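# Carry a limp spare robot arm into an open case

## Task

Transfer the unpowered spare robot arm (5.7 kg, with joints that swing loosely) from its desk into the open case on the other desk. It is done only if: the arm ends at rest inside the case, sitting low enough that the lid could be closed (the lid itself is left open); no part of the arm ever drops freely by more than a few centimetres; the case is still upright on its desk at the end; the robot has released the arm and moved away from it; and the robot has neither toppled nor been left leaning.

## Robot and tools

Robot: a Rainbow Robotics RB-Y1. It has a wheeled base (two drive wheels, two rear casters; 0.66 m long, 0.58 m wide, front edge 0.10 m ahead of the wheel axle), a folding leg/torso, two 7-joint arms with parallel grippers, and a pan/tilt head. The base only drives straight or spins in place; it cannot strafe.

Frames: the base frame has its origin on the floor between the drive wheels, x ahead, y to the left, z up. Reported chest, left_hand and right_hand positions are in this frame. A hand point lies between its finger pads; the fingers extend along the hand's -z and close along its x. Printed hand positions get less trustworthy at long reach. The odometry frame is the base frame as it was when the scene began; base_odometry counts wheel rotation only, so wheel slip looks like travel. Heading runs -3.142 to 3.142, left positive.

Tool execute_actions: argument "actions" is a list holding one action or none (none just reports state and images). Optional "cameras": a list drawn from head_camera, left_wrist_camera, right_wrist_camera, all; omitted/null/["all"] gives every camera, [] gives none. An action may contain:
- "base": one command only. {"translate_m": d} is a straight relative drive of d metres from where the base is now, forward positive, -3 to 3. {"rotate_rad": d} is a relative spin of d radians, counter-clockwise (left) positive, -3.2 to 3.2. A base move that would need more than about 8.7 s at its top speed is refused, so break long moves up.
- "joints": a dictionary of absolute joint targets by name (radians, grippers in metres). Torso: torso_squat_rad 0 to 1.2 (higher lowers a level chest), torso_shift_rad -0.3 to 0.6 (hips forward when positive), torso_pitch_rad -0.2 to 1.4 (forward bow positive), torso_yaw_rad -1.5 to 1.5 (left positive). Extra torso rules: squat+shift <= 1.52; squat-shift+pitch <= 1.57; shift+0.5 pitch-0.4 squat <= 0.7; shift+0.3 pitch-0.5 squat <= 0.39; breaking one leaves the commanded torso joints short and "off_target". Each arm (prefix left_ or right_): shoulder_pitch -2.356 to 2.356 (0 hanging, negative raises it forward); shoulder_roll left 0 to 3.141, right -3.141 to 0 (away from the body lifts outward); shoulder_yaw -2.094 to 2.094; elbow -2.617 to 0.01 (0 straight, negative bends forward); forearm_roll -3.141 to 3.141; wrist_pitch -1.57 to 1.919 (negative tilts the hand forward); hand_roll -2.705 to 2.705; gripper_m 0 to 0.1, the pad gap. Yaw and roll signs are the same on both arms (positive is leftward / counter-clockwise seen from above). Head: head_pan_rad -0.523 to 0.523 (left positive, relative to chest), head_tilt_rad -0.35 to 1.57 (down positive). Tolerances are ±0.02 rad and ±0.004 m.
- "speeds": caps for this action only, translate_m 0.05 to 0.4 m/s, rotate_rad 0.1 to 1.509 rad/s.
- "min_time_s": 0.1 to 8, a lower bound on how long each arm/head motion takes; it slows fast motions, not slow ones.
Unknown keys or out-of-range numbers reject the whole call with no motion. Anything not named in an action may keep pushing toward its previous target.

Tool wait: "seconds" 0 to 10; commands nothing new and returns state and images. Tool zoom_image: "camera" plus "region" [x0, y0, x1, y1] in pixels of that camera's latest full image (origin top-left, region no larger than 504x504). Tool finished_scene: "scene" number; ends the scene irreversibly and reports success. Replying with no tool call ends everything.

Result lines: joint_positions, hand and chest poses, base_odometry, motor temperatures (per arm, in joint_positions order), a "pictures" line naming the image order, and base_status/joint_status per motion: "done"; "off_target" (stopped short, maybe still pushing); "limit_stop_at_<name>"; "contact_stop" (hit something hard, or load too heavy); "time_out"; "stopped_with_arm" (torso halted because an arm contact-stopped). A contact stop, time-out or stopped_with_arm halts its whole group (torso joints, left arm joints, right arm joints) and clears their targets. "limit_stop_at_own_body" means the self-collision guard halted motion toward the body; move away. "joint command not followed" with a "cause:" line means an arm's targets were withheld (arm self-collision or arm-to-arm proximity); grippers still act; withheld targets may retry later. on_its_own lists uncommanded parts; "held at" is a target, not a position. After any stop, first retreat the arms in their own action, then the torso. Special case: if both hands share one object and the torso contact-stops on its first move with nothing in the way, resend every arm joint at its current reading, then the torso command.

Gripping: command an opening at least 0.005 m narrower than the part; "off_target" then is expected.

Hazards: each arm is rated for 3 kg, so the 5.7 kg arm likely needs both hands and loads kept close; weight far ahead of the wheels can tip the robot with no automatic stop. The limp arm's links will dangle and swing, so support it and lower it gently; never let it drop. Joint torque limits: shoulders 63 N m, elbows 32.4, forearm/wrist/hand 22.5; reaching one freezes the robot for 10 s. Motors heat while holding loads: a MOTOR HOT warning from 65 °C, brake fault at 80 °C; then resend targets. The base keeps driving into furniture and a bent leg can protrude past the front edge and shove the robot back unseen. Arms must not strike or press each other, grippers included. Keep the case upright and don't bump it. Occasionally a loose object gets nudged. Camera calibrations (K, distortion, T_world_to_cam in the base frame) are provided and are approximate.

Each tool is called by a JSON object that holds its "name" and its "arguments".

## Session

{"name": "execute_actions", "arguments": {"actions": []}}

Scene clock: 0.00 s.
Motor temperatures (°C, as the motors report them): left_arm=[28 30 26 28 33 28 36] | right_arm=[30 28 30 27 33 27 30]
base_odometry: x=+0.000 y=+0.000 heading=+0.000 (m, m, rad; odometry frame)
base_status: not commanded
joint_positions: torso_squat_rad=+0.350 torso_shift_rad=+0.000 torso_pitch_rad=+0.002 torso_yaw_rad=+0.000 left_shoulder_pitch_rad=-0.003 left_shoulder_roll_rad=+0.020 left_shoulder_yaw_rad=+0.046 left_elbow_rad=-0.288 left_forearm_roll_rad=-0.037 left_wrist_pitch_rad=-0.003 left_hand_roll_rad=-0.017 left_gripper_m=+0.101 right_shoulder_pitch_rad=+0.047 right_shoulder_roll_rad=-0.002 right_shoulder_yaw_rad=+0.039 right_elbow_rad=-0.247 right_forearm_roll_rad=+0.042 right_wrist_pitch_rad=-0.031 right_hand_roll_rad=-0.050 right_gripper_m=+0.099 head_pan_rad=+0.000 head_tilt_rad=+0.401
joint_status: not commanded
chest: x=-0.2272 y=-0.0004 z=+1.2475 quat_wxyz=(+1.000, +0.000, +0.001, +0.000) (m; base frame)
left_hand: x=-0.0863 y=+0.2417 z=+0.5771 quat_wxyz=(+0.989, +0.018, -0.145, -0.006) (m; base frame)
right_hand: x=-0.1347 y=-0.2179 z=+0.5688 quat_wxyz=(+0.993, +0.003, -0.116, +0.007) (m; base frame)
pictures: head_camera, left_wrist_camera, right_wrist_camera
Images, in order (width x height): head_camera 896x504, left_wrist_camera 644x364, right_wrist_camera 644x364.

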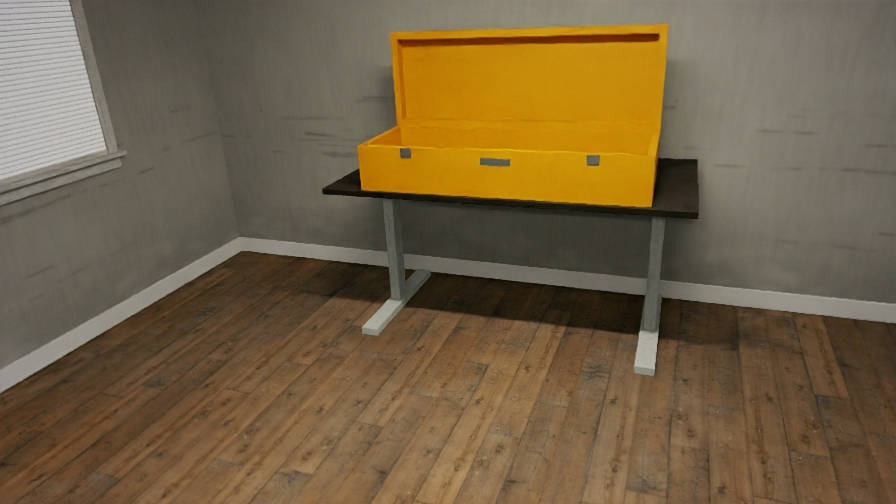

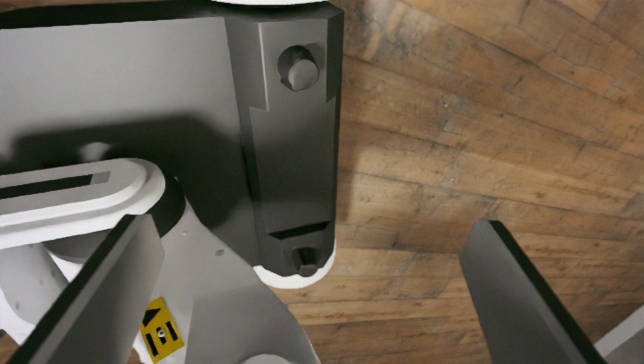

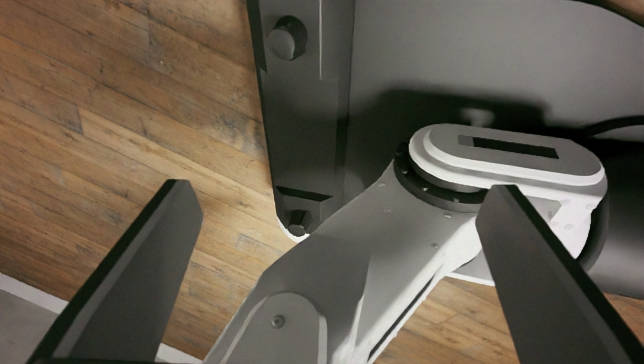

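{"name": "execute_actions", "arguments": {"actions": [{"joints":{"torso_yaw_rad":-0.9,"head_pan_rad":-0.5}}], "cameras": ["head_camera"]}}

Scene clock: 3.13 s.
Motor temperatures (°C, as the motors report them): left_arm=[28 30 26 28 33 28 36] | right_arm=[30 28 30 27 33 27 30]
base_odometry: x=+0.000 y=+0.000 heading=+0.000 (m, m, rad; odometry frame)
base_status: not commanded
joint_positions: torso_squat_rad=+0.350 torso_shift_rad=+0.000 torso_pitch_rad=+0.002 torso_yaw_rad=-0.900 left_shoulder_pitch_rad=-0.003 left_shoulder_roll_rad=+0.020 left_shoulder_yaw_rad=+0.046 left_elbow_rad=-0.288 left_forearm_roll_rad=-0.037 left_wrist_pitch_rad=-0.003 left_hand_roll_rad=-0.017 left_gripper_m=+0.101 right_shoulder_pitch_rad=+0.047 right_shoulder_roll_rad=-0.002 right_shoulder_yaw_rad=+0.039 right_elbow_rad=-0.247 right_forearm_roll_rad=+0.042 right_wrist_pitch_rad=-0.031 right_hand_roll_rad=-0.050 right_gripper_m=+0.099 head_pan_rad=-0.500 head_tilt_rad=+0.401
joint_status: all done
chest: x=-0.2272 y=-0.0005 z=+1.2475 quat_wxyz=(+0.900, +0.000, +0.001, -0.435) (m; base frame)
left_hand: x=+0.0492 y=+0.0390 z=+0.5767 quat_wxyz=(+0.888, -0.048, -0.138, -0.436) (m; base frame)
right_hand: x=-0.3410 y=-0.2086 z=+0.5691 quat_wxyz=(+0.898, -0.049, -0.105, -0.426) (m; base frame)
pictures: head_camera
camera_calibration (this result's frames):
head_camera: T_world_to_cam=[[-0.987303, -0.153168, -0.0421077, -0.152569], [-0.0237031, 0.404162, -0.91438, 1.38651], [0.157072, -0.901772, -0.402661, 0.54485], [0, 0, 0, 1]] pos_world=[-0.203348, -0.0924111, 1.48076]
Images, in order (width x height): head_camera 896x504.

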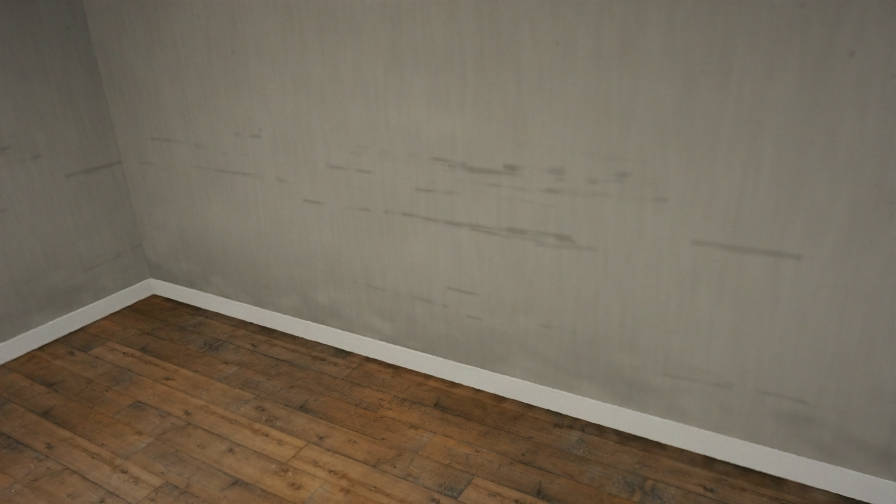

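{"name": "execute_actions", "arguments": {"actions": [{"base":{"rotate_rad":2.3},"joints":{"torso_yaw_rad":0,"head_pan_rad":0,"head_tilt_rad":0.5}}], "cameras": ["head_camera"]}}

Scene clock: 7.93 s.
Motor temperatures (°C, as the motors report them): left_arm=[28 30 26 28 33 28 36] | right_arm=[30 28 30 27 33 27 30]
base_odometry: x=+0.000 y=+0.000 heading=+2.300 (m, m, rad; odometry frame)
base_status: done
joint_positions: torso_squat_rad=+0.350 torso_shift_rad=+0.000 torso_pitch_rad=+0.001 torso_yaw_rad=+0.000 left_shoulder_pitch_rad=-0.003 left_shoulder_roll_rad=+0.020 left_shoulder_yaw_rad=+0.046 left_elbow_rad=-0.288 left_forearm_roll_rad=-0.037 left_wrist_pitch_rad=-0.003 left_hand_roll_rad=-0.017 left_gripper_m=+0.101 right_shoulder_pitch_rad=+0.047 right_shoulder_roll_rad=-0.002 right_shoulder_yaw_rad=+0.039 right_elbow_rad=-0.247 right_forearm_roll_rad=+0.042 right_wrist_pitch_rad=-0.031 right_hand_roll_rad=-0.050 right_gripper_m=+0.099 head_pan_rad=+0.000 head_tilt_rad=+0.500
joint_status: all done
chest: x=-0.2273 y=-0.0005 z=+1.2475 quat_wxyz=(+1.000, +0.001, +0.001, +0.000) (m; base frame)
left_hand: x=-0.0862 y=+0.2417 z=+0.5771 quat_wxyz=(+0.989, +0.018, -0.146, -0.006) (m; base frame)
right_hand: x=-0.1349 y=-0.2179 z=+0.5688 quat_wxyz=(+0.993, +0.003, -0.116, +0.007) (m; base frame)
pictures: head_camera
camera_calibration (this result's frames):
head_camera: T_world_to_cam=[[-0.0211339, -0.99887, -0.0425802, 0.0563631], [-0.491381, 0.0474683, -0.86965, 1.2189], [0.870688, 0.00254398, -0.491829, 0.835025], [0, 0, 0, 1]] pos_world=[-0.126911, -0.00368404, 1.47311]
Images, in order (width x height): head_camera 896x504.

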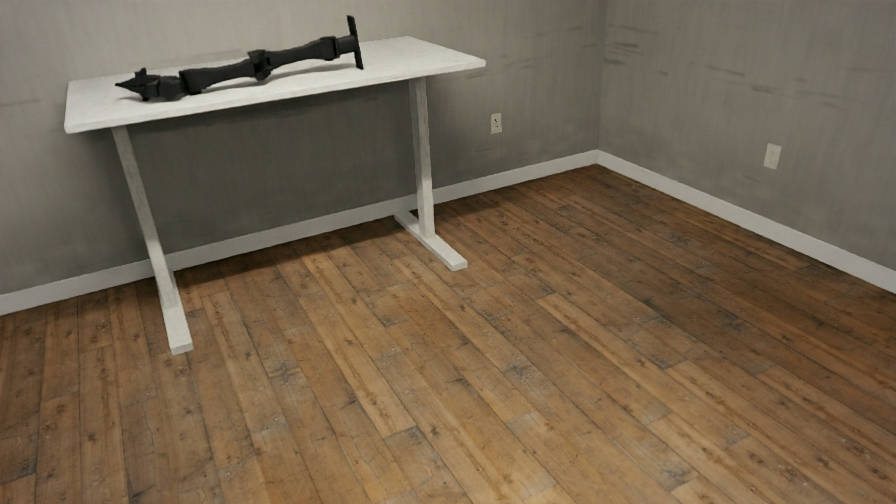

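{"name": "execute_actions", "arguments": {"actions": [{"base":{"rotate_rad":0.185}}], "cameras": []}}

{"name": "execute_actions", "arguments": {"actions": [{"base":{"translate_m":1.46},"joints":{"torso_squat_rad":0.1,"torso_pitch_rad":0.3,"torso_shift_rad":0.15,"head_tilt_rad":0.3,"left_shoulder_pitch_rad":-0.9,"left_shoulder_roll_rad":0.2,"left_shoulder_yaw_rad":0,"left_elbow_rad":-1.3,"left_wrist_pitch_rad":1.8,"right_shoulder_pitch_rad":-0.9,"right_shoulder_roll_rad":-0.2,"right_shoulder_yaw_rad":0,"right_elbow_rad":-1.3,"right_wrist_pitch_rad":1.8,"left_forearm_roll_rad":0,"right_forearm_roll_rad":0,"left_hand_roll_rad":0,"right_hand_roll_rad":0}}], "cameras": []}}

{"name": "execute_actions", "arguments": {"actions": [{"base":{"rotate_rad":0.29}}]}}

Scene clock: 10.00 s.
Motor temperatures (°C, as the motors report them): left_arm=[28 30 26 28 33 28 36] | right_arm=[30 28 30 27 33 27 30]
base_odometry: x=+0.000 y=+0.000 heading=+2.484 (m, m, rad; odometry frame)
base_status: done
joint_positions: torso_squat_rad=+0.350 torso_shift_rad=+0.000 torso_pitch_rad=+0.001 torso_yaw_rad=+0.000 left_shoulder_pitch_rad=-0.003 left_shoulder_roll_rad=+0.020 left_shoulder_yaw_rad=+0.046 left_elbow_rad=-0.288 left_forearm_roll_rad=-0.037 left_wrist_pitch_rad=-0.003 left_hand_roll_rad=-0.017 left_gripper_m=+0.101 right_shoulder_pitch_rad=+0.047 right_shoulder_roll_rad=-0.002 right_shoulder_yaw_rad=+0.039 right_elbow_rad=-0.247 right_forearm_roll_rad=+0.042 right_wrist_pitch_rad=-0.031 right_hand_roll_rad=-0.050 right_gripper_m=+0.099 head_pan_rad=+0.000 head_tilt_rad=+0.500
joint_status: not commanded
chest: x=-0.2272 y=-0.0005 z=+1.2475 quat_wxyz=(+1.000, +0.001, +0.001, +0.000) (m; base frame)
left_hand: x=-0.0862 y=+0.2417 z=+0.5771 quat_wxyz=(+0.989, +0.018, -0.146, -0.006) (m; base frame)
right_hand: x=-0.1349 y=-0.2179 z=+0.5688 quat_wxyz=(+0.993, +0.003, -0.116, +0.007) (m; base frame)
pictures: none
No camera images: the call's "cameras" was empty. Leave "cameras" out to get every camera's image.

Scene clock: 15.00 s.
Motor temperatures (°C, as the motors report them): left_arm=[28 30 26 28 33 28 36] | right_arm=[30 28 30 27 33 27 30]
base_odometry: x=-1.156 y=+0.892 heading=+2.484 (m, m, rad; odometry frame)
base_status: done
joint_positions: torso_squat_rad=+0.100 torso_shift_rad=+0.150 torso_pitch_rad=+0.300 torso_yaw_rad=+0.000 left_shoulder_pitch_rad=-0.900 left_shoulder_roll_rad=+0.200 left_shoulder_yaw_rad=+0.000 left_elbow_rad=-1.300 left_forearm_roll_rad=+0.000 left_wrist_pitch_rad=+1.800 left_hand_roll_rad=+0.000 left_gripper_m=+0.101 right_shoulder_pitch_rad=-0.900 right_shoulder_roll_rad=-0.200 right_shoulder_yaw_rad=+0.000 right_elbow_rad=-1.300 right_forearm_roll_rad=+0.000 right_wrist_pitch_rad=+1.800 right_hand_roll_rad=+0.000 right_gripper_m=+0.099 head_pan_rad=+0.000 head_tilt_rad=+0.300
joint_status: all done
chest: x=-0.0326 y=-0.0005 z=+1.2648 quat_wxyz=(+0.989, +0.001, +0.149, +0.000) (m; base frame)
left_hand: x=+0.4399 y=+0.2178 z=+0.9460 quat_wxyz=(+0.989, +0.100, -0.040, -0.098) (m; base frame)
right_hand: x=+0.4398 y=-0.2183 z=+0.9456 quat_wxyz=(+0.989, -0.100, -0.040, +0.098) (m; base frame)
pictures: none
No camera images: the call's "cameras" was empty. Leave "cameras" out to get every camera's image.

Scene clock: 16.83 s.
Motor temperatures (°C, as the motors report them): left_arm=[28 30 26 28 33 28 36] | right_arm=[30 28 30 27 33 27 30]
base_odometry: x=-1.156 y=+0.892 heading=+2.774 (m, m, rad; odometry frame)
base_status: done
joint_positions: torso_squat_rad=+0.100 torso_shift_rad=+0.150 torso_pitch_rad=+0.300 torso_yaw_rad=+0.000 left_shoulder_pitch_rad=-0.900 left_shoulder_roll_rad=+0.200 left_shoulder_yaw_rad=+0.000 left_elbow_rad=-1.300 left_forearm_roll_rad=+0.000 left_wrist_pitch_rad=+1.800 left_hand_roll_rad=+0.000 left_gripper_m=+0.101 right_shoulder_pitch_rad=-0.900 right_shoulder_roll_rad=-0.200 right_shoulder_yaw_rad=+0.000 right_elbow_rad=-1.300 right_forearm_roll_rad=+0.000 right_wrist_pitch_rad=+1.800 right_hand_roll_rad=+0.000 right_gripper_m=+0.099 head_pan_rad=+0.000 head_tilt_rad=+0.300
joint_status: not commanded
chest: x=-0.0326 y=-0.0005 z=+1.2648 quat_wxyz=(+0.989, +0.000, +0.149, +0.000) (m; base frame)
left_hand: x=+0.4399 y=+0.2179 z=+0.9460 quat_wxyz=(+0.989, +0.101, -0.040, -0.098) (m; base frame)
right_hand: x=+0.4398 y=-0.2183 z=+0.9456 quat_wxyz=(+0.989, -0.100, -0.040, +0.098) (m; base frame)
pictures: head_camera, left_wrist_camera, right_wrist_camera
camera_calibration (this result's frames):
head_camera: T_world_to_cam=[[-0.025354, -0.998868, -0.0402513, 0.0586143], [-0.574457, 0.0475101, -0.817155, 1.2725], [0.818142, 0.00240448, -0.575011, 0.739166], [0, 0, 0, 1]] pos_world=[0.127737, -0.00368581, 1.46721]
left_wrist_camera: T_world_to_cam=[[0.982948, -0.16606, 0.0789714, -0.473779], [-0.183839, -0.878285, 0.441382, -0.106146], [-0.00393629, -0.448374, -0.893837, 1.03062], [0, 0, 0, 1]] pos_world=[0.450243, 0.290201, 1.00547]
right_wrist_camera: T_world_to_cam=[[-0.972692, -0.20266, -0.113133, 0.496267], [-0.231884, 0.827531, 0.511294, -0.175562], [-0.00999758, 0.523566, -0.851927, 1.0103], [0, 0, 0, 1]] pos_world=[0.452106, -0.283102, 1.00661]
Images, in order (width x height): head_camera 896x504, left_wrist_camera 644x364, right_wrist_camera 644x364.

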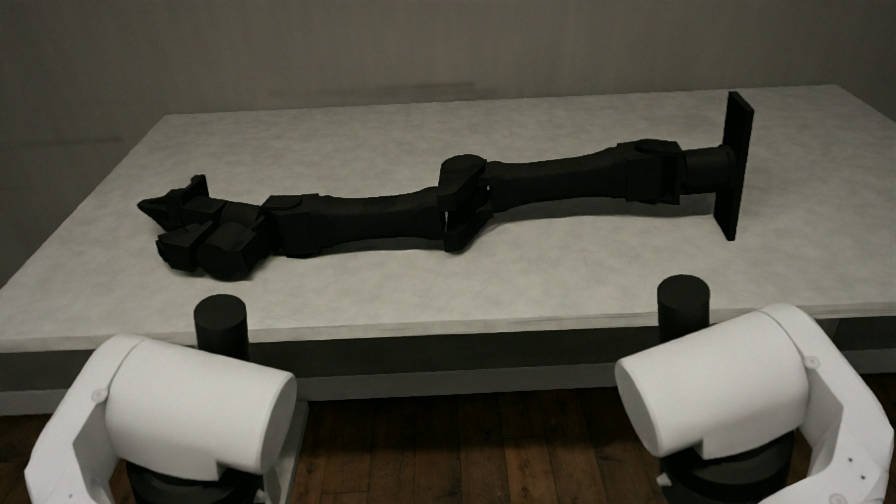

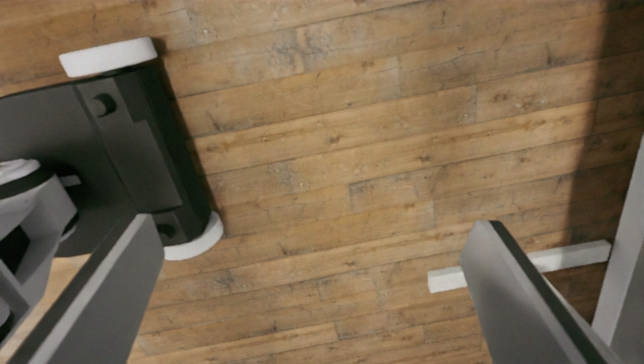

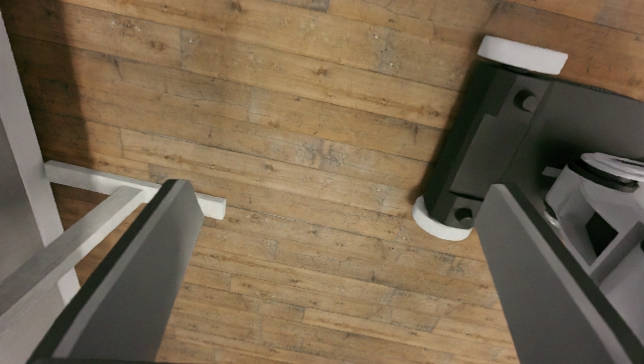

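{"name": "execute_actions", "arguments": {"actions": [{"joints":{"torso_pitch_rad":0.1,"head_tilt_rad":0.9,"left_shoulder_pitch_rad":-1.3,"left_shoulder_roll_rad":0.11,"left_shoulder_yaw_rad":0.29,"left_elbow_rad":-0.8,"left_wrist_pitch_rad":1.9,"right_shoulder_pitch_rad":-1.36,"right_shoulder_roll_rad":-0.25,"right_shoulder_yaw_rad":-0.33,"right_elbow_rad":-0.75,"right_wrist_pitch_rad":1.88,"left_hand_roll_rad":0.2}}], "cameras": []}}

{"name": "execute_actions", "arguments": {"actions": [{"base":{"translate_m":0.4}}]}}

Scene clock: 18.60 s.
Motor temperatures (°C, as the motors report them): left_arm=[28 30 26 28 33 28 36] | right_arm=[30 28 30 27 33 27 30]
base_odometry: x=-1.156 y=+0.892 heading=+2.774 (m, m, rad; odometry frame)
base_status: not commanded
joint_positions: torso_squat_rad=+0.100 torso_shift_rad=+0.150 torso_pitch_rad=+0.100 torso_yaw_rad=+0.000 left_shoulder_pitch_rad=-1.300 left_shoulder_roll_rad=+0.110 left_shoulder_yaw_rad=+0.290 left_elbow_rad=-0.800 left_forearm_roll_rad=+0.000 left_wrist_pitch_rad=+1.900 left_hand_roll_rad=+0.200 left_gripper_m=+0.101 right_shoulder_pitch_rad=-1.360 right_shoulder_roll_rad=-0.250 right_shoulder_yaw_rad=-0.330 right_elbow_rad=-0.750 right_forearm_roll_rad=+0.000 right_wrist_pitch_rad=+1.880 right_hand_roll_rad=+0.000 right_gripper_m=+0.099 head_pan_rad=+0.000 head_tilt_rad=+0.900
joint_status: all done
chest: x=-0.0932 y=-0.0005 z=+1.2771 quat_wxyz=(+0.999, +0.000, +0.050, +0.000) (m; base frame)
left_hand: x=+0.4323 y=+0.1427 z=+1.1036 quat_wxyz=(+0.999, -0.009, -0.020, +0.029) (m; base frame)
right_hand: x=+0.4575 y=-0.2080 z=+1.1428 quat_wxyz=(+0.998, -0.001, -0.055, +0.012) (m; base frame)
pictures: none
No camera images: the call's "cameras" was empty. Leave "cameras" out to get every camera's image.

Scene clock: 20.97 s.
Motor temperatures (°C, as the motors report them): left_arm=[28 30 26 28 33 28 36] | right_arm=[30 28 30 27 33 27 30]
base_odometry: x=-1.529 y=+1.035 heading=+2.774 (m, m, rad; odometry frame)
base_status: done
joint_positions: torso_squat_rad=+0.100 torso_shift_rad=+0.150 torso_pitch_rad=+0.100 torso_yaw_rad=+0.000 left_shoulder_pitch_rad=-1.300 left_shoulder_roll_rad=+0.110 left_shoulder_yaw_rad=+0.290 left_elbow_rad=-0.800 left_forearm_roll_rad=+0.000 left_wrist_pitch_rad=+1.900 left_hand_roll_rad=+0.200 left_gripper_m=+0.101 right_shoulder_pitch_rad=-1.360 right_shoulder_roll_rad=-0.250 right_shoulder_yaw_rad=-0.330 right_elbow_rad=-0.750 right_forearm_roll_rad=+0.000 right_wrist_pitch_rad=+1.880 right_hand_roll_rad=+0.000 right_gripper_m=+0.099 head_pan_rad=+0.000 head_tilt_rad=+0.900
joint_status: not commanded
chest: x=-0.0931 y=-0.0005 z=+1.2771 quat_wxyz=(+0.999, +0.000, +0.050, +0.000) (m; base frame)
left_hand: x=+0.4324 y=+0.1427 z=+1.1034 quat_wxyz=(+0.999, -0.009, -0.019, +0.029) (m; base frame)
right_hand: x=+0.4575 y=-0.2080 z=+1.1427 quat_wxyz=(+0.998, -0.001, -0.055, +0.012) (m; base frame)
pictures: head_camera, left_wrist_camera, right_wrist_camera
camera_calibration (this result's frames):
head_camera: T_world_to_cam=[[-0.0385325, -0.998882, -0.0273963, 0.0374789], [-0.847358, 0.0471941, -0.528921, 0.796938], [0.529623, 0.00283385, -0.848229, 1.222], [0, 0, 0, 1]] pos_world=[0.0295364, -0.00363672, 1.45908]
left_wrist_camera: T_world_to_cam=[[0.993992, 0.0974853, 0.0497729, -0.501473], [0.0442725, -0.773944, 0.631704, -0.56654], [0.100103, -0.625705, -0.77361, 0.98526], [0, 0, 0, 1]] pos_world=[0.424914, 0.226897, 1.14505]
right_wrist_camera: T_world_to_cam=[[-0.986577, -0.0155194, -0.16256, 0.639683], [-0.121872, 0.732558, 0.669706, -0.531902], [0.108691, 0.680528, -0.724616, 1.00584], [0, 0, 0, 1]] pos_world=[0.456945, -0.284928, 1.18906]
Images, in order (width x height): head_camera 896x504, left_wrist_camera 644x364, right_wrist_camera 644x364.

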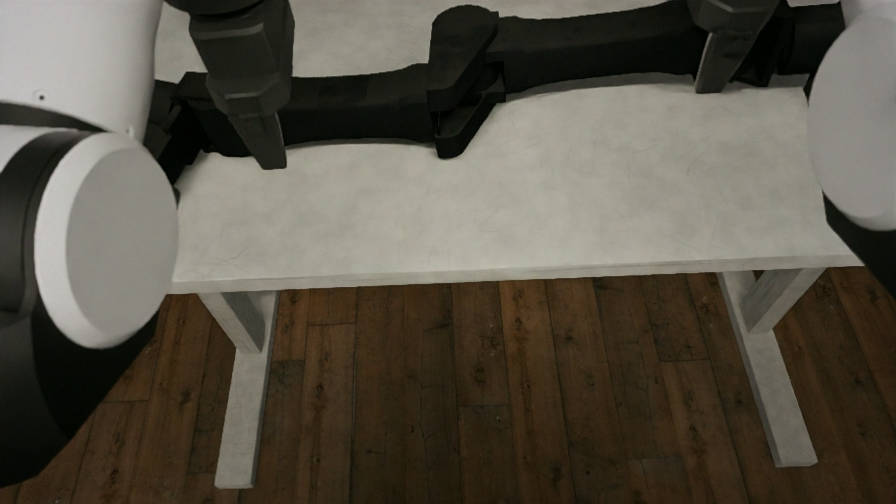

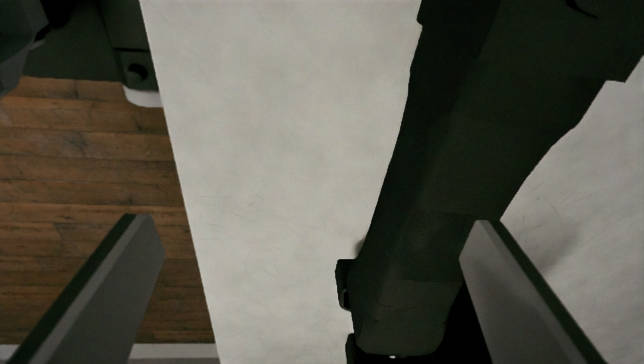

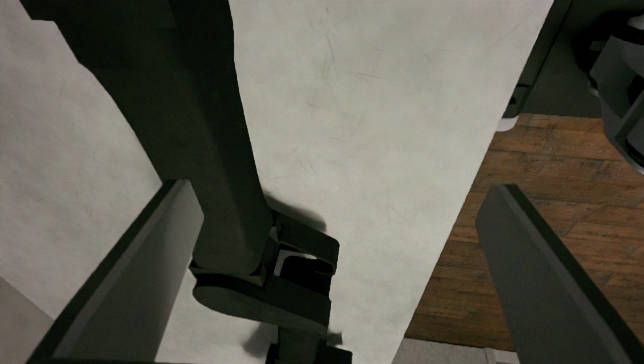

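{"name": "execute_actions", "arguments": {"actions": [{"base":{"translate_m":0.068},"joints":{"left_hand_roll_rad":0.14,"right_elbow_rad":-0.68,"right_wrist_pitch_rad":1.76,"torso_squat_rad":0.35,"head_tilt_rad":0.75}}]}}

Scene clock: 22.70 s.
Motor temperatures (°C, as the motors report them): left_arm=[28 30 26 28 33 28 36] | right_arm=[30 28 30 27 33 27 30]
base_odometry: x=-1.593 y=+1.060 heading=+2.774 (m, m, rad; odometry frame)
base_status: done
joint_positions: torso_squat_rad=+0.350 torso_shift_rad=+0.150 torso_pitch_rad=+0.100 torso_yaw_rad=+0.000 left_shoulder_pitch_rad=-1.300 left_shoulder_roll_rad=+0.110 left_shoulder_yaw_rad=+0.290 left_elbow_rad=-0.800 left_forearm_roll_rad=+0.000 left_wrist_pitch_rad=+1.900 left_hand_roll_rad=+0.140 left_gripper_m=+0.101 right_shoulder_pitch_rad=-1.360 right_shoulder_roll_rad=-0.250 right_shoulder_yaw_rad=-0.330 right_elbow_rad=-0.680 right_forearm_roll_rad=+0.000 right_wrist_pitch_rad=+1.760 right_hand_roll_rad=+0.000 right_gripper_m=+0.099 head_pan_rad=+0.000 head_tilt_rad=+0.750
joint_status: all done
chest: x=-0.0990 y=-0.0004 z=+1.2386 quat_wxyz=(+0.999, +0.000, +0.050, +0.000) (m; base frame)
left_hand: x=+0.4266 y=+0.1427 z=+1.0650 quat_wxyz=(+1.000, -0.008, -0.020, -0.001) (m; base frame)
right_hand: x=+0.4678 y=-0.2076 z=+1.0884 quat_wxyz=(+0.997, +0.000, -0.080, +0.012) (m; base frame)
pictures: head_camera, left_wrist_camera, right_wrist_camera
camera_calibration (this result's frames):
head_camera: T_world_to_cam=[[-0.0341527, -0.998877, -0.0328414, 0.0442727], [-0.758757, 0.0473023, -0.649654, 0.949949], [0.650477, 0.00273125, -0.759521, 1.07204], [0, 0, 0, 1]] pos_world=[0.0249559, -0.00363976, 1.43283]
left_wrist_camera: T_world_to_cam=[[0.997983, 0.0377979, 0.0510036, -0.48824], [-0.00277666, -0.776667, 0.629905, -0.519624], [0.0634219, -0.628777, -0.774995, 0.973677], [0, 0, 0, 1]] pos_world=[0.42406, 0.227105, 1.10681]
right_wrist_camera: T_world_to_cam=[[-0.97721, -0.0154284, -0.211714, 0.690106], [-0.155335, 0.731733, 0.663655, -0.472477], [0.144679, 0.681417, -0.717453, 0.940697], [0, 0, 0, 1]] pos_world=[0.464887, -0.284633, 1.13457]
Images, in order (width x height): head_camera 896x504, left_wrist_camera 644x364, right_wrist_camera 644x364.

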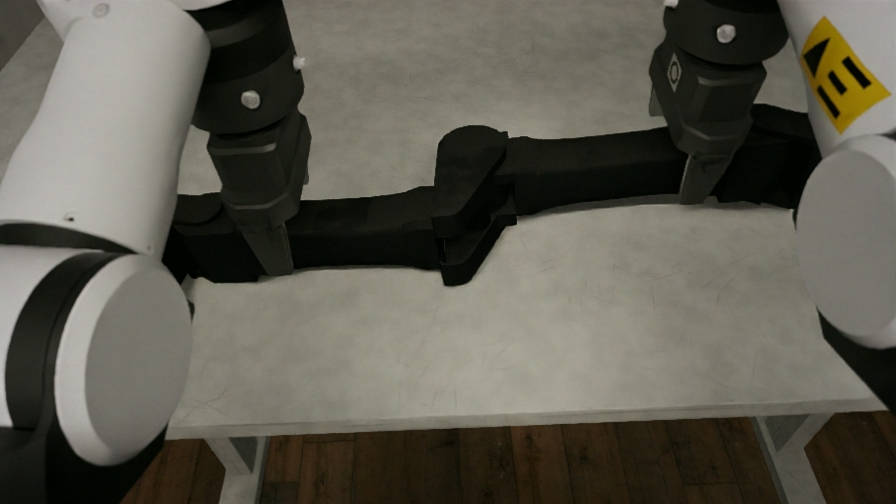

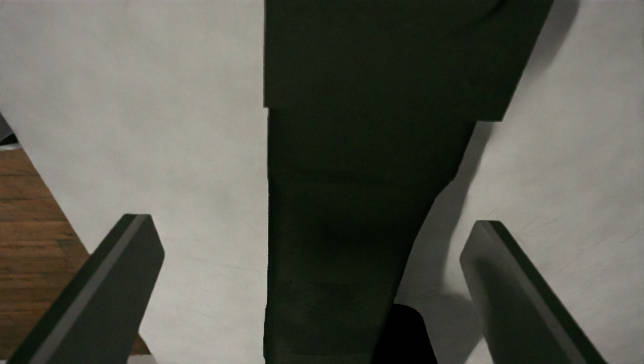

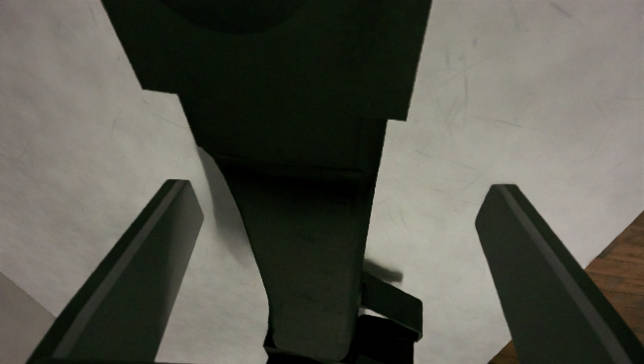

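{"name": "execute_actions", "arguments": {"actions": [{"base":{"translate_m":0.028},"joints":{"right_wrist_pitch_rad":1.72}}], "cameras": []}}

{"name": "execute_actions", "arguments": {"actions": [{"joints":{"torso_squat_rad":0.56}}]}}

Scene clock: 23.57 s.
Motor temperatures (°C, as the motors report them): left_arm=[28 30 26 28 33 28 36] | right_arm=[30 28 30 27 33 27 30]
base_odometry: x=-1.619 y=+1.070 heading=+2.774 (m, m, rad; odometry frame)
base_status: done
joint_positions: torso_squat_rad=+0.350 torso_shift_rad=+0.150 torso_pitch_rad=+0.100 torso_yaw_rad=+0.000 left_shoulder_pitch_rad=-1.300 left_shoulder_roll_rad=+0.110 left_shoulder_yaw_rad=+0.290 left_elbow_rad=-0.800 left_forearm_roll_rad=+0.000 left_wrist_pitch_rad=+1.900 left_hand_roll_rad=+0.140 left_gripper_m=+0.101 right_shoulder_pitch_rad=-1.360 right_shoulder_roll_rad=-0.250 right_shoulder_yaw_rad=-0.330 right_elbow_rad=-0.680 right_forearm_roll_rad=+0.000 right_wrist_pitch_rad=+1.720 right_hand_roll_rad=+0.000 right_gripper_m=+0.099 head_pan_rad=+0.000 head_tilt_rad=+0.750
joint_status: all done
chest: x=-0.0989 y=-0.0004 z=+1.2386 quat_wxyz=(+0.999, +0.000, +0.050, +0.000) (m; base frame)
left_hand: x=+0.4266 y=+0.1427 z=+1.0649 quat_wxyz=(+1.000, -0.008, -0.020, -0.001) (m; base frame)
right_hand: x=+0.4767 y=-0.2074 z=+1.0896 quat_wxyz=(+0.995, +0.000, -0.099, +0.012) (m; base frame)
pictures: none
No camera images: the call's "cameras" was empty. Leave "cameras" out to get every camera's image.

Scene clock: 24.93 s.
Motor temperatures (°C, as the motors report them): left_arm=[28 30 26 28 33 28 36] | right_arm=[30 28 30 27 33 27 30]
base_odometry: x=-1.619 y=+1.070 heading=+2.774 (m, m, rad; odometry frame)
base_status: not commanded
joint_positions: torso_squat_rad=+0.535 torso_shift_rad=+0.148 torso_pitch_rad=+0.094 torso_yaw_rad=+0.000 left_shoulder_pitch_rad=-1.300 left_shoulder_roll_rad=+0.110 left_shoulder_yaw_rad=+0.290 left_elbow_rad=-0.800 left_forearm_roll_rad=+0.000 left_wrist_pitch_rad=+1.900 left_hand_roll_rad=+0.140 left_gripper_m=+0.101 right_shoulder_pitch_rad=-1.366 right_shoulder_roll_rad=-0.251 right_shoulder_yaw_rad=-0.330 right_elbow_rad=-0.683 right_forearm_roll_rad=+0.000 right_wrist_pitch_rad=+1.720 right_hand_roll_rad=+0.000 right_gripper_m=+0.099 head_pan_rad=+0.000 head_tilt_rad=+0.750
joint_status: torso_squat_rad contact_stop (moved +0.185 of +0.210)
on_its_own: torso_squat_rad is held at +0.535, not at your +0.560, since a contact_stop
chest: x=-0.1106 y=+0.0000 z=+1.1843 quat_wxyz=(+0.999, +0.000, +0.047, +0.000) (m; base frame)
left_hand: x=+0.4159 y=+0.1432 z=+1.0139 quat_wxyz=(+1.000, -0.008, -0.023, -0.001) (m; base frame)
right_hand: x=+0.4681 y=-0.2060 z=+1.0437 quat_wxyz=(+0.994, +0.000, -0.107, +0.013) (m; base frame)
pictures: head_camera, left_wrist_camera, right_wrist_camera
camera_calibration (this result's frames):
head_camera: T_world_to_cam=[[-0.0335474, -0.998915, -0.0323095, 0.0419708], [-0.754692, 0.0465127, -0.654428, 0.911962], [0.655221, 0.00242935, -0.755433, 1.03404], [0, 0, 0, 1]] pos_world=[0.012131, -0.00300458, 1.37932]
left_wrist_camera: T_world_to_cam=[[0.99764, 0.0381181, 0.0571168, -0.481153], [-0.00644283, -0.77615, 0.630515, -0.48628], [0.0683653, -0.629395, -0.774073, 0.932108], [0, 0, 0, 1]] pos_world=[0.41316, 0.227578, 1.05561]
right_wrist_camera: T_world_to_cam=[[-0.96394, -0.0172098, -0.265562, 0.730593], [-0.193338, 0.73101, 0.654405, -0.41667], [0.182867, 0.68215, -0.707977, 0.879893], [0, 0, 0, 1]] pos_world=[0.462787, -0.283056, 1.08963]
Images, in order (width x height): head_camera 896x504, left_wrist_camera 644x364, right_wrist_camera 644x364.

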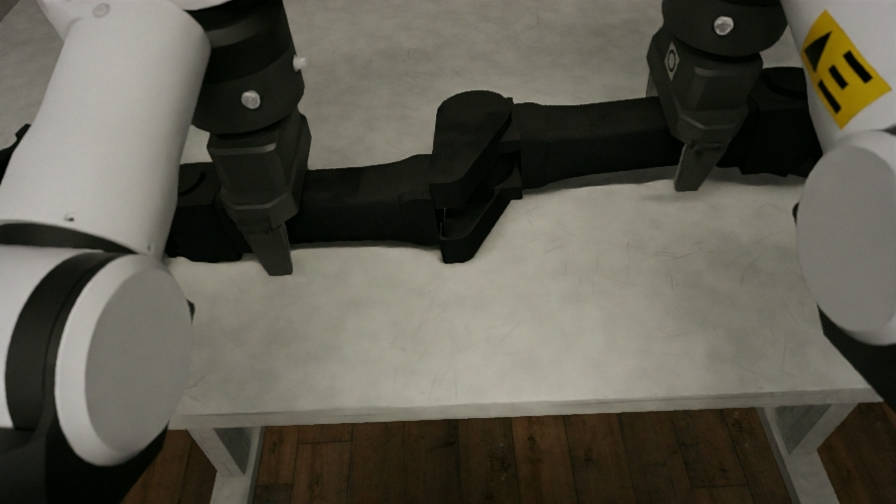

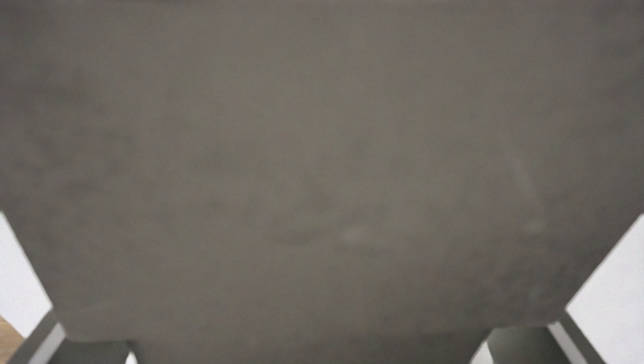

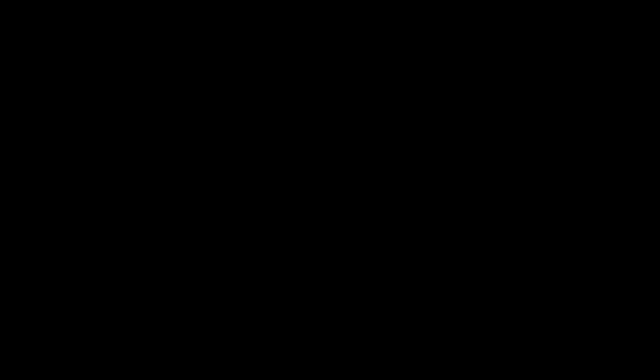

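Right palm is seated. Ease it up, lower the left slightly, grip.

{"name": "execute_actions", "arguments": {"actions": [{"joints":{"right_shoulder_pitch_rad":-1.38,"left_shoulder_pitch_rad":-1.28}}], "cameras": []}}

{"name": "execute_actions", "arguments": {"actions": [{"joints":{"left_gripper_m":0.01,"right_gripper_m":0.01}}], "cameras": []}}

{"name": "execute_actions", "arguments": {"actions": [{"joints":{"torso_squat_rad":0.42,"head_tilt_rad":0.55,"head_pan_rad":-0.3}}], "cameras": ["head_camera"]}}

Scene clock: 25.97 s.
Motor temperatures (°C, as the motors report them): left_arm=[28 30 26 28 33 28 36] | right_arm=[30 28 30 27 33 27 30]
base_odometry: x=-1.619 y=+1.070 heading=+2.774 (m, m, rad; odometry frame)
base_status: not commanded
joint_positions: torso_squat_rad=+0.535 torso_shift_rad=+0.147 torso_pitch_rad=+0.093 torso_yaw_rad=+0.000 left_shoulder_pitch_rad=-1.287 left_shoulder_roll_rad=+0.111 left_shoulder_yaw_rad=+0.290 left_elbow_rad=-0.803 left_forearm_roll_rad=+0.000 left_wrist_pitch_rad=+1.900 left_hand_roll_rad=+0.140 left_gripper_m=+0.101 right_shoulder_pitch_rad=-1.380 right_shoulder_roll_rad=-0.250 right_shoulder_yaw_rad=-0.330 right_elbow_rad=-0.680 right_forearm_roll_rad=+0.000 right_wrist_pitch_rad=+1.720 right_hand_roll_rad=+0.000 right_gripper_m=+0.099 head_pan_rad=+0.000 head_tilt_rad=+0.750
joint_status: all done
on_its_own: torso_squat_rad is held at +0.535, not at your +0.560, since a contact_stop
chest: x=-0.1106 y=-0.0007 z=+1.1843 quat_wxyz=(+0.999, +0.001, +0.047, +0.000) (m; base frame)
left_hand: x=+0.4137 y=+0.1454 z=+1.0084 quat_wxyz=(+1.000, -0.008, -0.018, +0.002) (m; base frame)
right_hand: x=+0.4703 y=-0.2036 z=+1.0503 quat_wxyz=(+0.994, +0.001, -0.113, +0.015) (m; base frame)
pictures: none
No camera images: the call's "cameras" was empty. Leave "cameras" out to get every camera's image.

Scene clock: 27.37 s.
Motor temperatures (°C, as the motors report them): left_arm=[28 30 26 28 33 28 36] | right_arm=[30 28 30 27 33 27 30]
base_odometry: x=-1.619 y=+1.070 heading=+2.774 (m, m, rad; odometry frame)
base_status: not commanded
joint_positions: torso_squat_rad=+0.535 torso_shift_rad=+0.148 torso_pitch_rad=+0.094 torso_yaw_rad=+0.000 left_shoulder_pitch_rad=-1.287 left_shoulder_roll_rad=+0.111 left_shoulder_yaw_rad=+0.290 left_elbow_rad=-0.803 left_forearm_roll_rad=+0.000 left_wrist_pitch_rad=+1.900 left_hand_roll_rad=+0.140 left_gripper_m=+0.056 right_shoulder_pitch_rad=-1.379 right_shoulder_roll_rad=-0.250 right_shoulder_yaw_rad=-0.330 right_elbow_rad=-0.679 right_forearm_roll_rad=+0.000 right_wrist_pitch_rad=+1.720 right_hand_roll_rad=+0.000 right_gripper_m=+0.056 head_pan_rad=+0.000 head_tilt_rad=+0.750
joint_status: left_gripper_m off_target (ended at +0.056, target +0.010); right_gripper_m off_target (ended at +0.056, target +0.010)
on_its_own: torso_squat_rad is held at +0.535, not at your +0.560, since a contact_stop
chest: x=-0.1105 y=-0.0008 z=+1.1843 quat_wxyz=(+0.999, +0.001, +0.047, +0.000) (m; base frame)
left_hand: x=+0.4137 y=+0.1454 z=+1.0084 quat_wxyz=(+1.000, -0.007, -0.018, +0.002) (m; base frame)
right_hand: x=+0.4698 y=-0.2036 z=+1.0488 quat_wxyz=(+0.994, +0.001, -0.111, +0.016) (m; base frame)
pictures: none
No camera images: the call's "cameras" was empty. Leave "cameras" out to get every camera's image.

Scene clock: 28.53 s.
Motor temperatures (°C, as the motors report them): left_arm=[29 30 26 28 33 28 36] | right_arm=[31 28 30 27 33 27 30]
base_odometry: x=-1.619 y=+1.070 heading=+2.774 (m, m, rad; odometry frame)
base_status: not commanded
joint_positions: torso_squat_rad=+0.420 torso_shift_rad=+0.149 torso_pitch_rad=+0.097 torso_yaw_rad=+0.000 left_shoulder_pitch_rad=-1.279 left_shoulder_roll_rad=+0.109 left_shoulder_yaw_rad=+0.290 left_elbow_rad=-0.799 left_forearm_roll_rad=+0.000 left_wrist_pitch_rad=+1.900 left_hand_roll_rad=+0.140 left_gripper_m=+0.056 right_shoulder_pitch_rad=-1.377 right_shoulder_roll_rad=-0.248 right_shoulder_yaw_rad=-0.330 right_elbow_rad=-0.678 right_forearm_roll_rad=+0.000 right_wrist_pitch_rad=+1.721 right_hand_roll_rad=+0.000 right_gripper_m=+0.056 head_pan_rad=-0.300 head_tilt_rad=+0.550
joint_status: all done
chest: x=-0.1031 y=-0.0005 z=+1.2206 quat_wxyz=(+0.999, +0.001, +0.049, +0.000) (m; base frame)
left_hand: x=+0.4180 y=+0.1461 z=+1.0376 quat_wxyz=(+1.000, -0.008, -0.010, +0.002) (m; base frame)
right_hand: x=+0.4759 y=-0.2027 z=+1.0814 quat_wxyz=(+0.994, +0.001, -0.107, +0.016) (m; base frame)
pictures: head_camera
camera_calibration (this result's frames):
head_camera: T_world_to_cam=[[-0.319594, -0.947495, -0.0105962, -0.00571369], [-0.575198, 0.202879, -0.792457, 1.14872], [0.752999, -0.247169, -0.609836, 0.85544], [0, 0, 0, 1]] pos_world=[0.0147704, -0.0270262, 1.43193]
Images, in order (width x height): head_camera 896x504.

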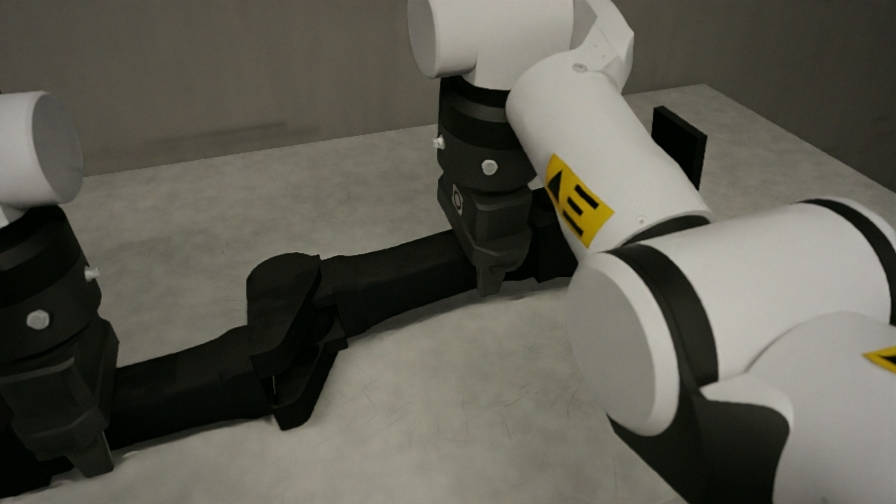

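{"name": "execute_actions", "arguments": {"actions": [{"joints":{"torso_squat_rad":0.1,"head_pan_rad":0.4}}], "cameras": ["head_camera"]}}

Scene clock: 31.23 s.
Motor temperatures (°C, as the motors report them): left_arm=[29 30 26 28 33 28 36] | right_arm=[31 28 30 28 33 27 31]
base_odometry: x=-1.619 y=+1.070 heading=+2.774 (m, m, rad; odometry frame)
base_status: not commanded
joint_positions: torso_squat_rad=+0.100 torso_shift_rad=+0.149 torso_pitch_rad=+0.098 torso_yaw_rad=+0.000 left_shoulder_pitch_rad=-1.278 left_shoulder_roll_rad=+0.109 left_shoulder_yaw_rad=+0.290 left_elbow_rad=-0.799 left_forearm_roll_rad=+0.000 left_wrist_pitch_rad=+1.900 left_hand_roll_rad=+0.140 left_gripper_m=+0.056 right_shoulder_pitch_rad=-1.377 right_shoulder_roll_rad=-0.248 right_shoulder_yaw_rad=-0.330 right_elbow_rad=-0.678 right_forearm_roll_rad=+0.000 right_wrist_pitch_rad=+1.721 right_hand_roll_rad=+0.000 right_gripper_m=+0.056 head_pan_rad=+0.400 head_tilt_rad=+0.550
joint_status: all done
chest: x=-0.0944 y=-0.0005 z=+1.2773 quat_wxyz=(+0.999, +0.001, +0.049, +0.000) (m; base frame)
left_hand: x=+0.4263 y=+0.1461 z=+1.0937 quat_wxyz=(+1.000, -0.008, -0.010, +0.002) (m; base frame)
right_hand: x=+0.4845 y=-0.2026 z=+1.1379 quat_wxyz=(+0.994, +0.001, -0.107, +0.016) (m; base frame)
pictures: head_camera
camera_calibration (this result's frames):
head_camera: T_world_to_cam=[[0.362064, -0.928955, -0.0771494, 0.131976], [-0.588926, -0.16381, -0.791412, 1.19607], [0.722548, 0.331977, -0.606395, 0.877182], [0, 0, 0, 1]] pos_world=[0.022804, 0.0273227, 1.48868]
Images, in order (width x height): head_camera 896x504.

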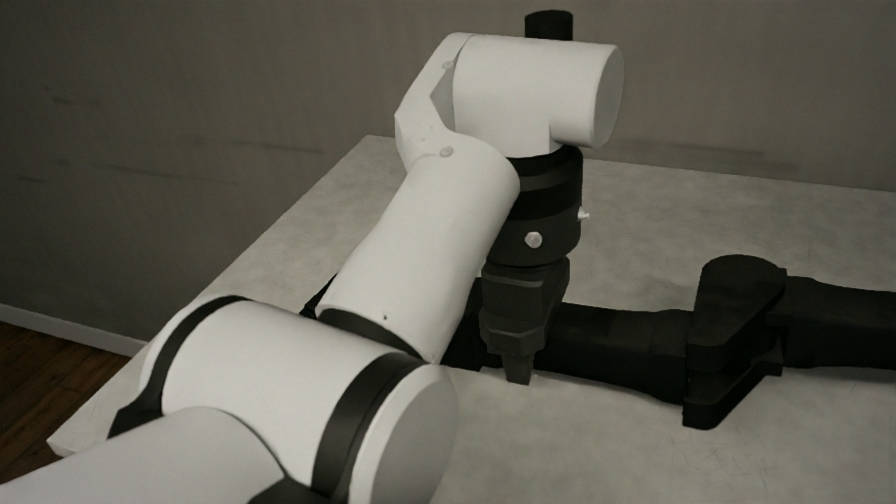

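{"name": "execute_actions", "arguments": {"actions": [{"joints":{"torso_pitch_rad":0.0,"head_tilt_rad":0.9}}], "cameras": ["head_camera"]}}

Scene clock: 32.43 s.
Motor temperatures (°C, as the motors report them): left_arm=[29 30 26 28 33 28 36] | right_arm=[31 28 30 28 33 27 31]
base_odometry: x=-1.619 y=+1.070 heading=+2.774 (m, m, rad; odometry frame)
base_status: not commanded
joint_positions: torso_squat_rad=+0.100 torso_shift_rad=+0.149 torso_pitch_rad=+0.002 torso_yaw_rad=+0.000 left_shoulder_pitch_rad=-1.278 left_shoulder_roll_rad=+0.109 left_shoulder_yaw_rad=+0.290 left_elbow_rad=-0.799 left_forearm_roll_rad=+0.000 left_wrist_pitch_rad=+1.900 left_hand_roll_rad=+0.140 left_gripper_m=+0.056 right_shoulder_pitch_rad=-1.377 right_shoulder_roll_rad=-0.248 right_shoulder_yaw_rad=-0.330 right_elbow_rad=-0.678 right_forearm_roll_rad=+0.000 right_wrist_pitch_rad=+1.721 right_hand_roll_rad=+0.000 right_gripper_m=+0.056 head_pan_rad=+0.400 head_tilt_rad=+0.900
joint_status: all done
chest: x=-0.1241 y=-0.0005 z=+1.2787 quat_wxyz=(+1.000, +0.001, +0.001, +0.000) (m; base frame)
left_hand: x=+0.4118 y=+0.1461 z=+1.1458 quat_wxyz=(+0.998, -0.008, -0.058, +0.002) (m; base frame)
right_hand: x=+0.4654 y=-0.2026 z=+1.1953 quat_wxyz=(+0.988, +0.000, -0.154, +0.016) (m; base frame)
pictures: head_camera
camera_calibration (this result's frames):
head_camera: T_world_to_cam=[[0.35629, -0.933836, -0.0317478, 0.082253], [-0.747112, -0.264314, -0.609887, 0.886342], [0.561143, 0.241016, -0.791852, 1.17289], [0, 0, 0, 1]] pos_world=[-0.0252707, 0.0283974, 1.47194]
Images, in order (width x height): head_camera 896x504.

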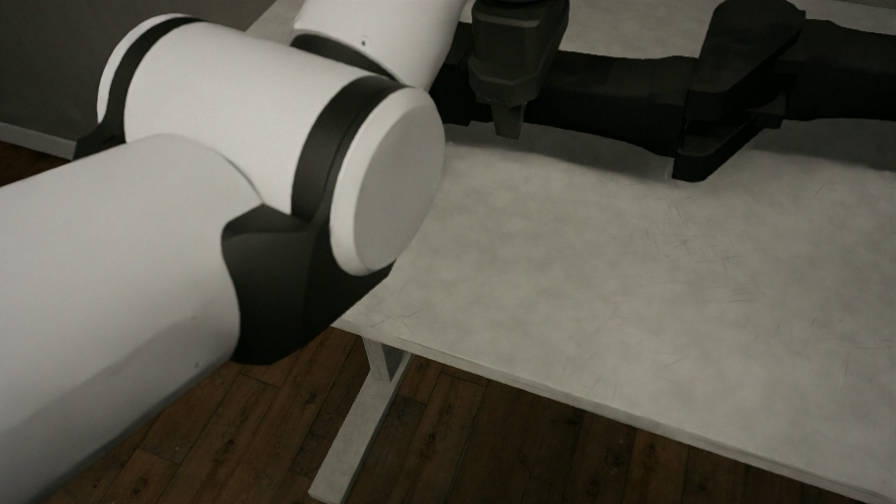

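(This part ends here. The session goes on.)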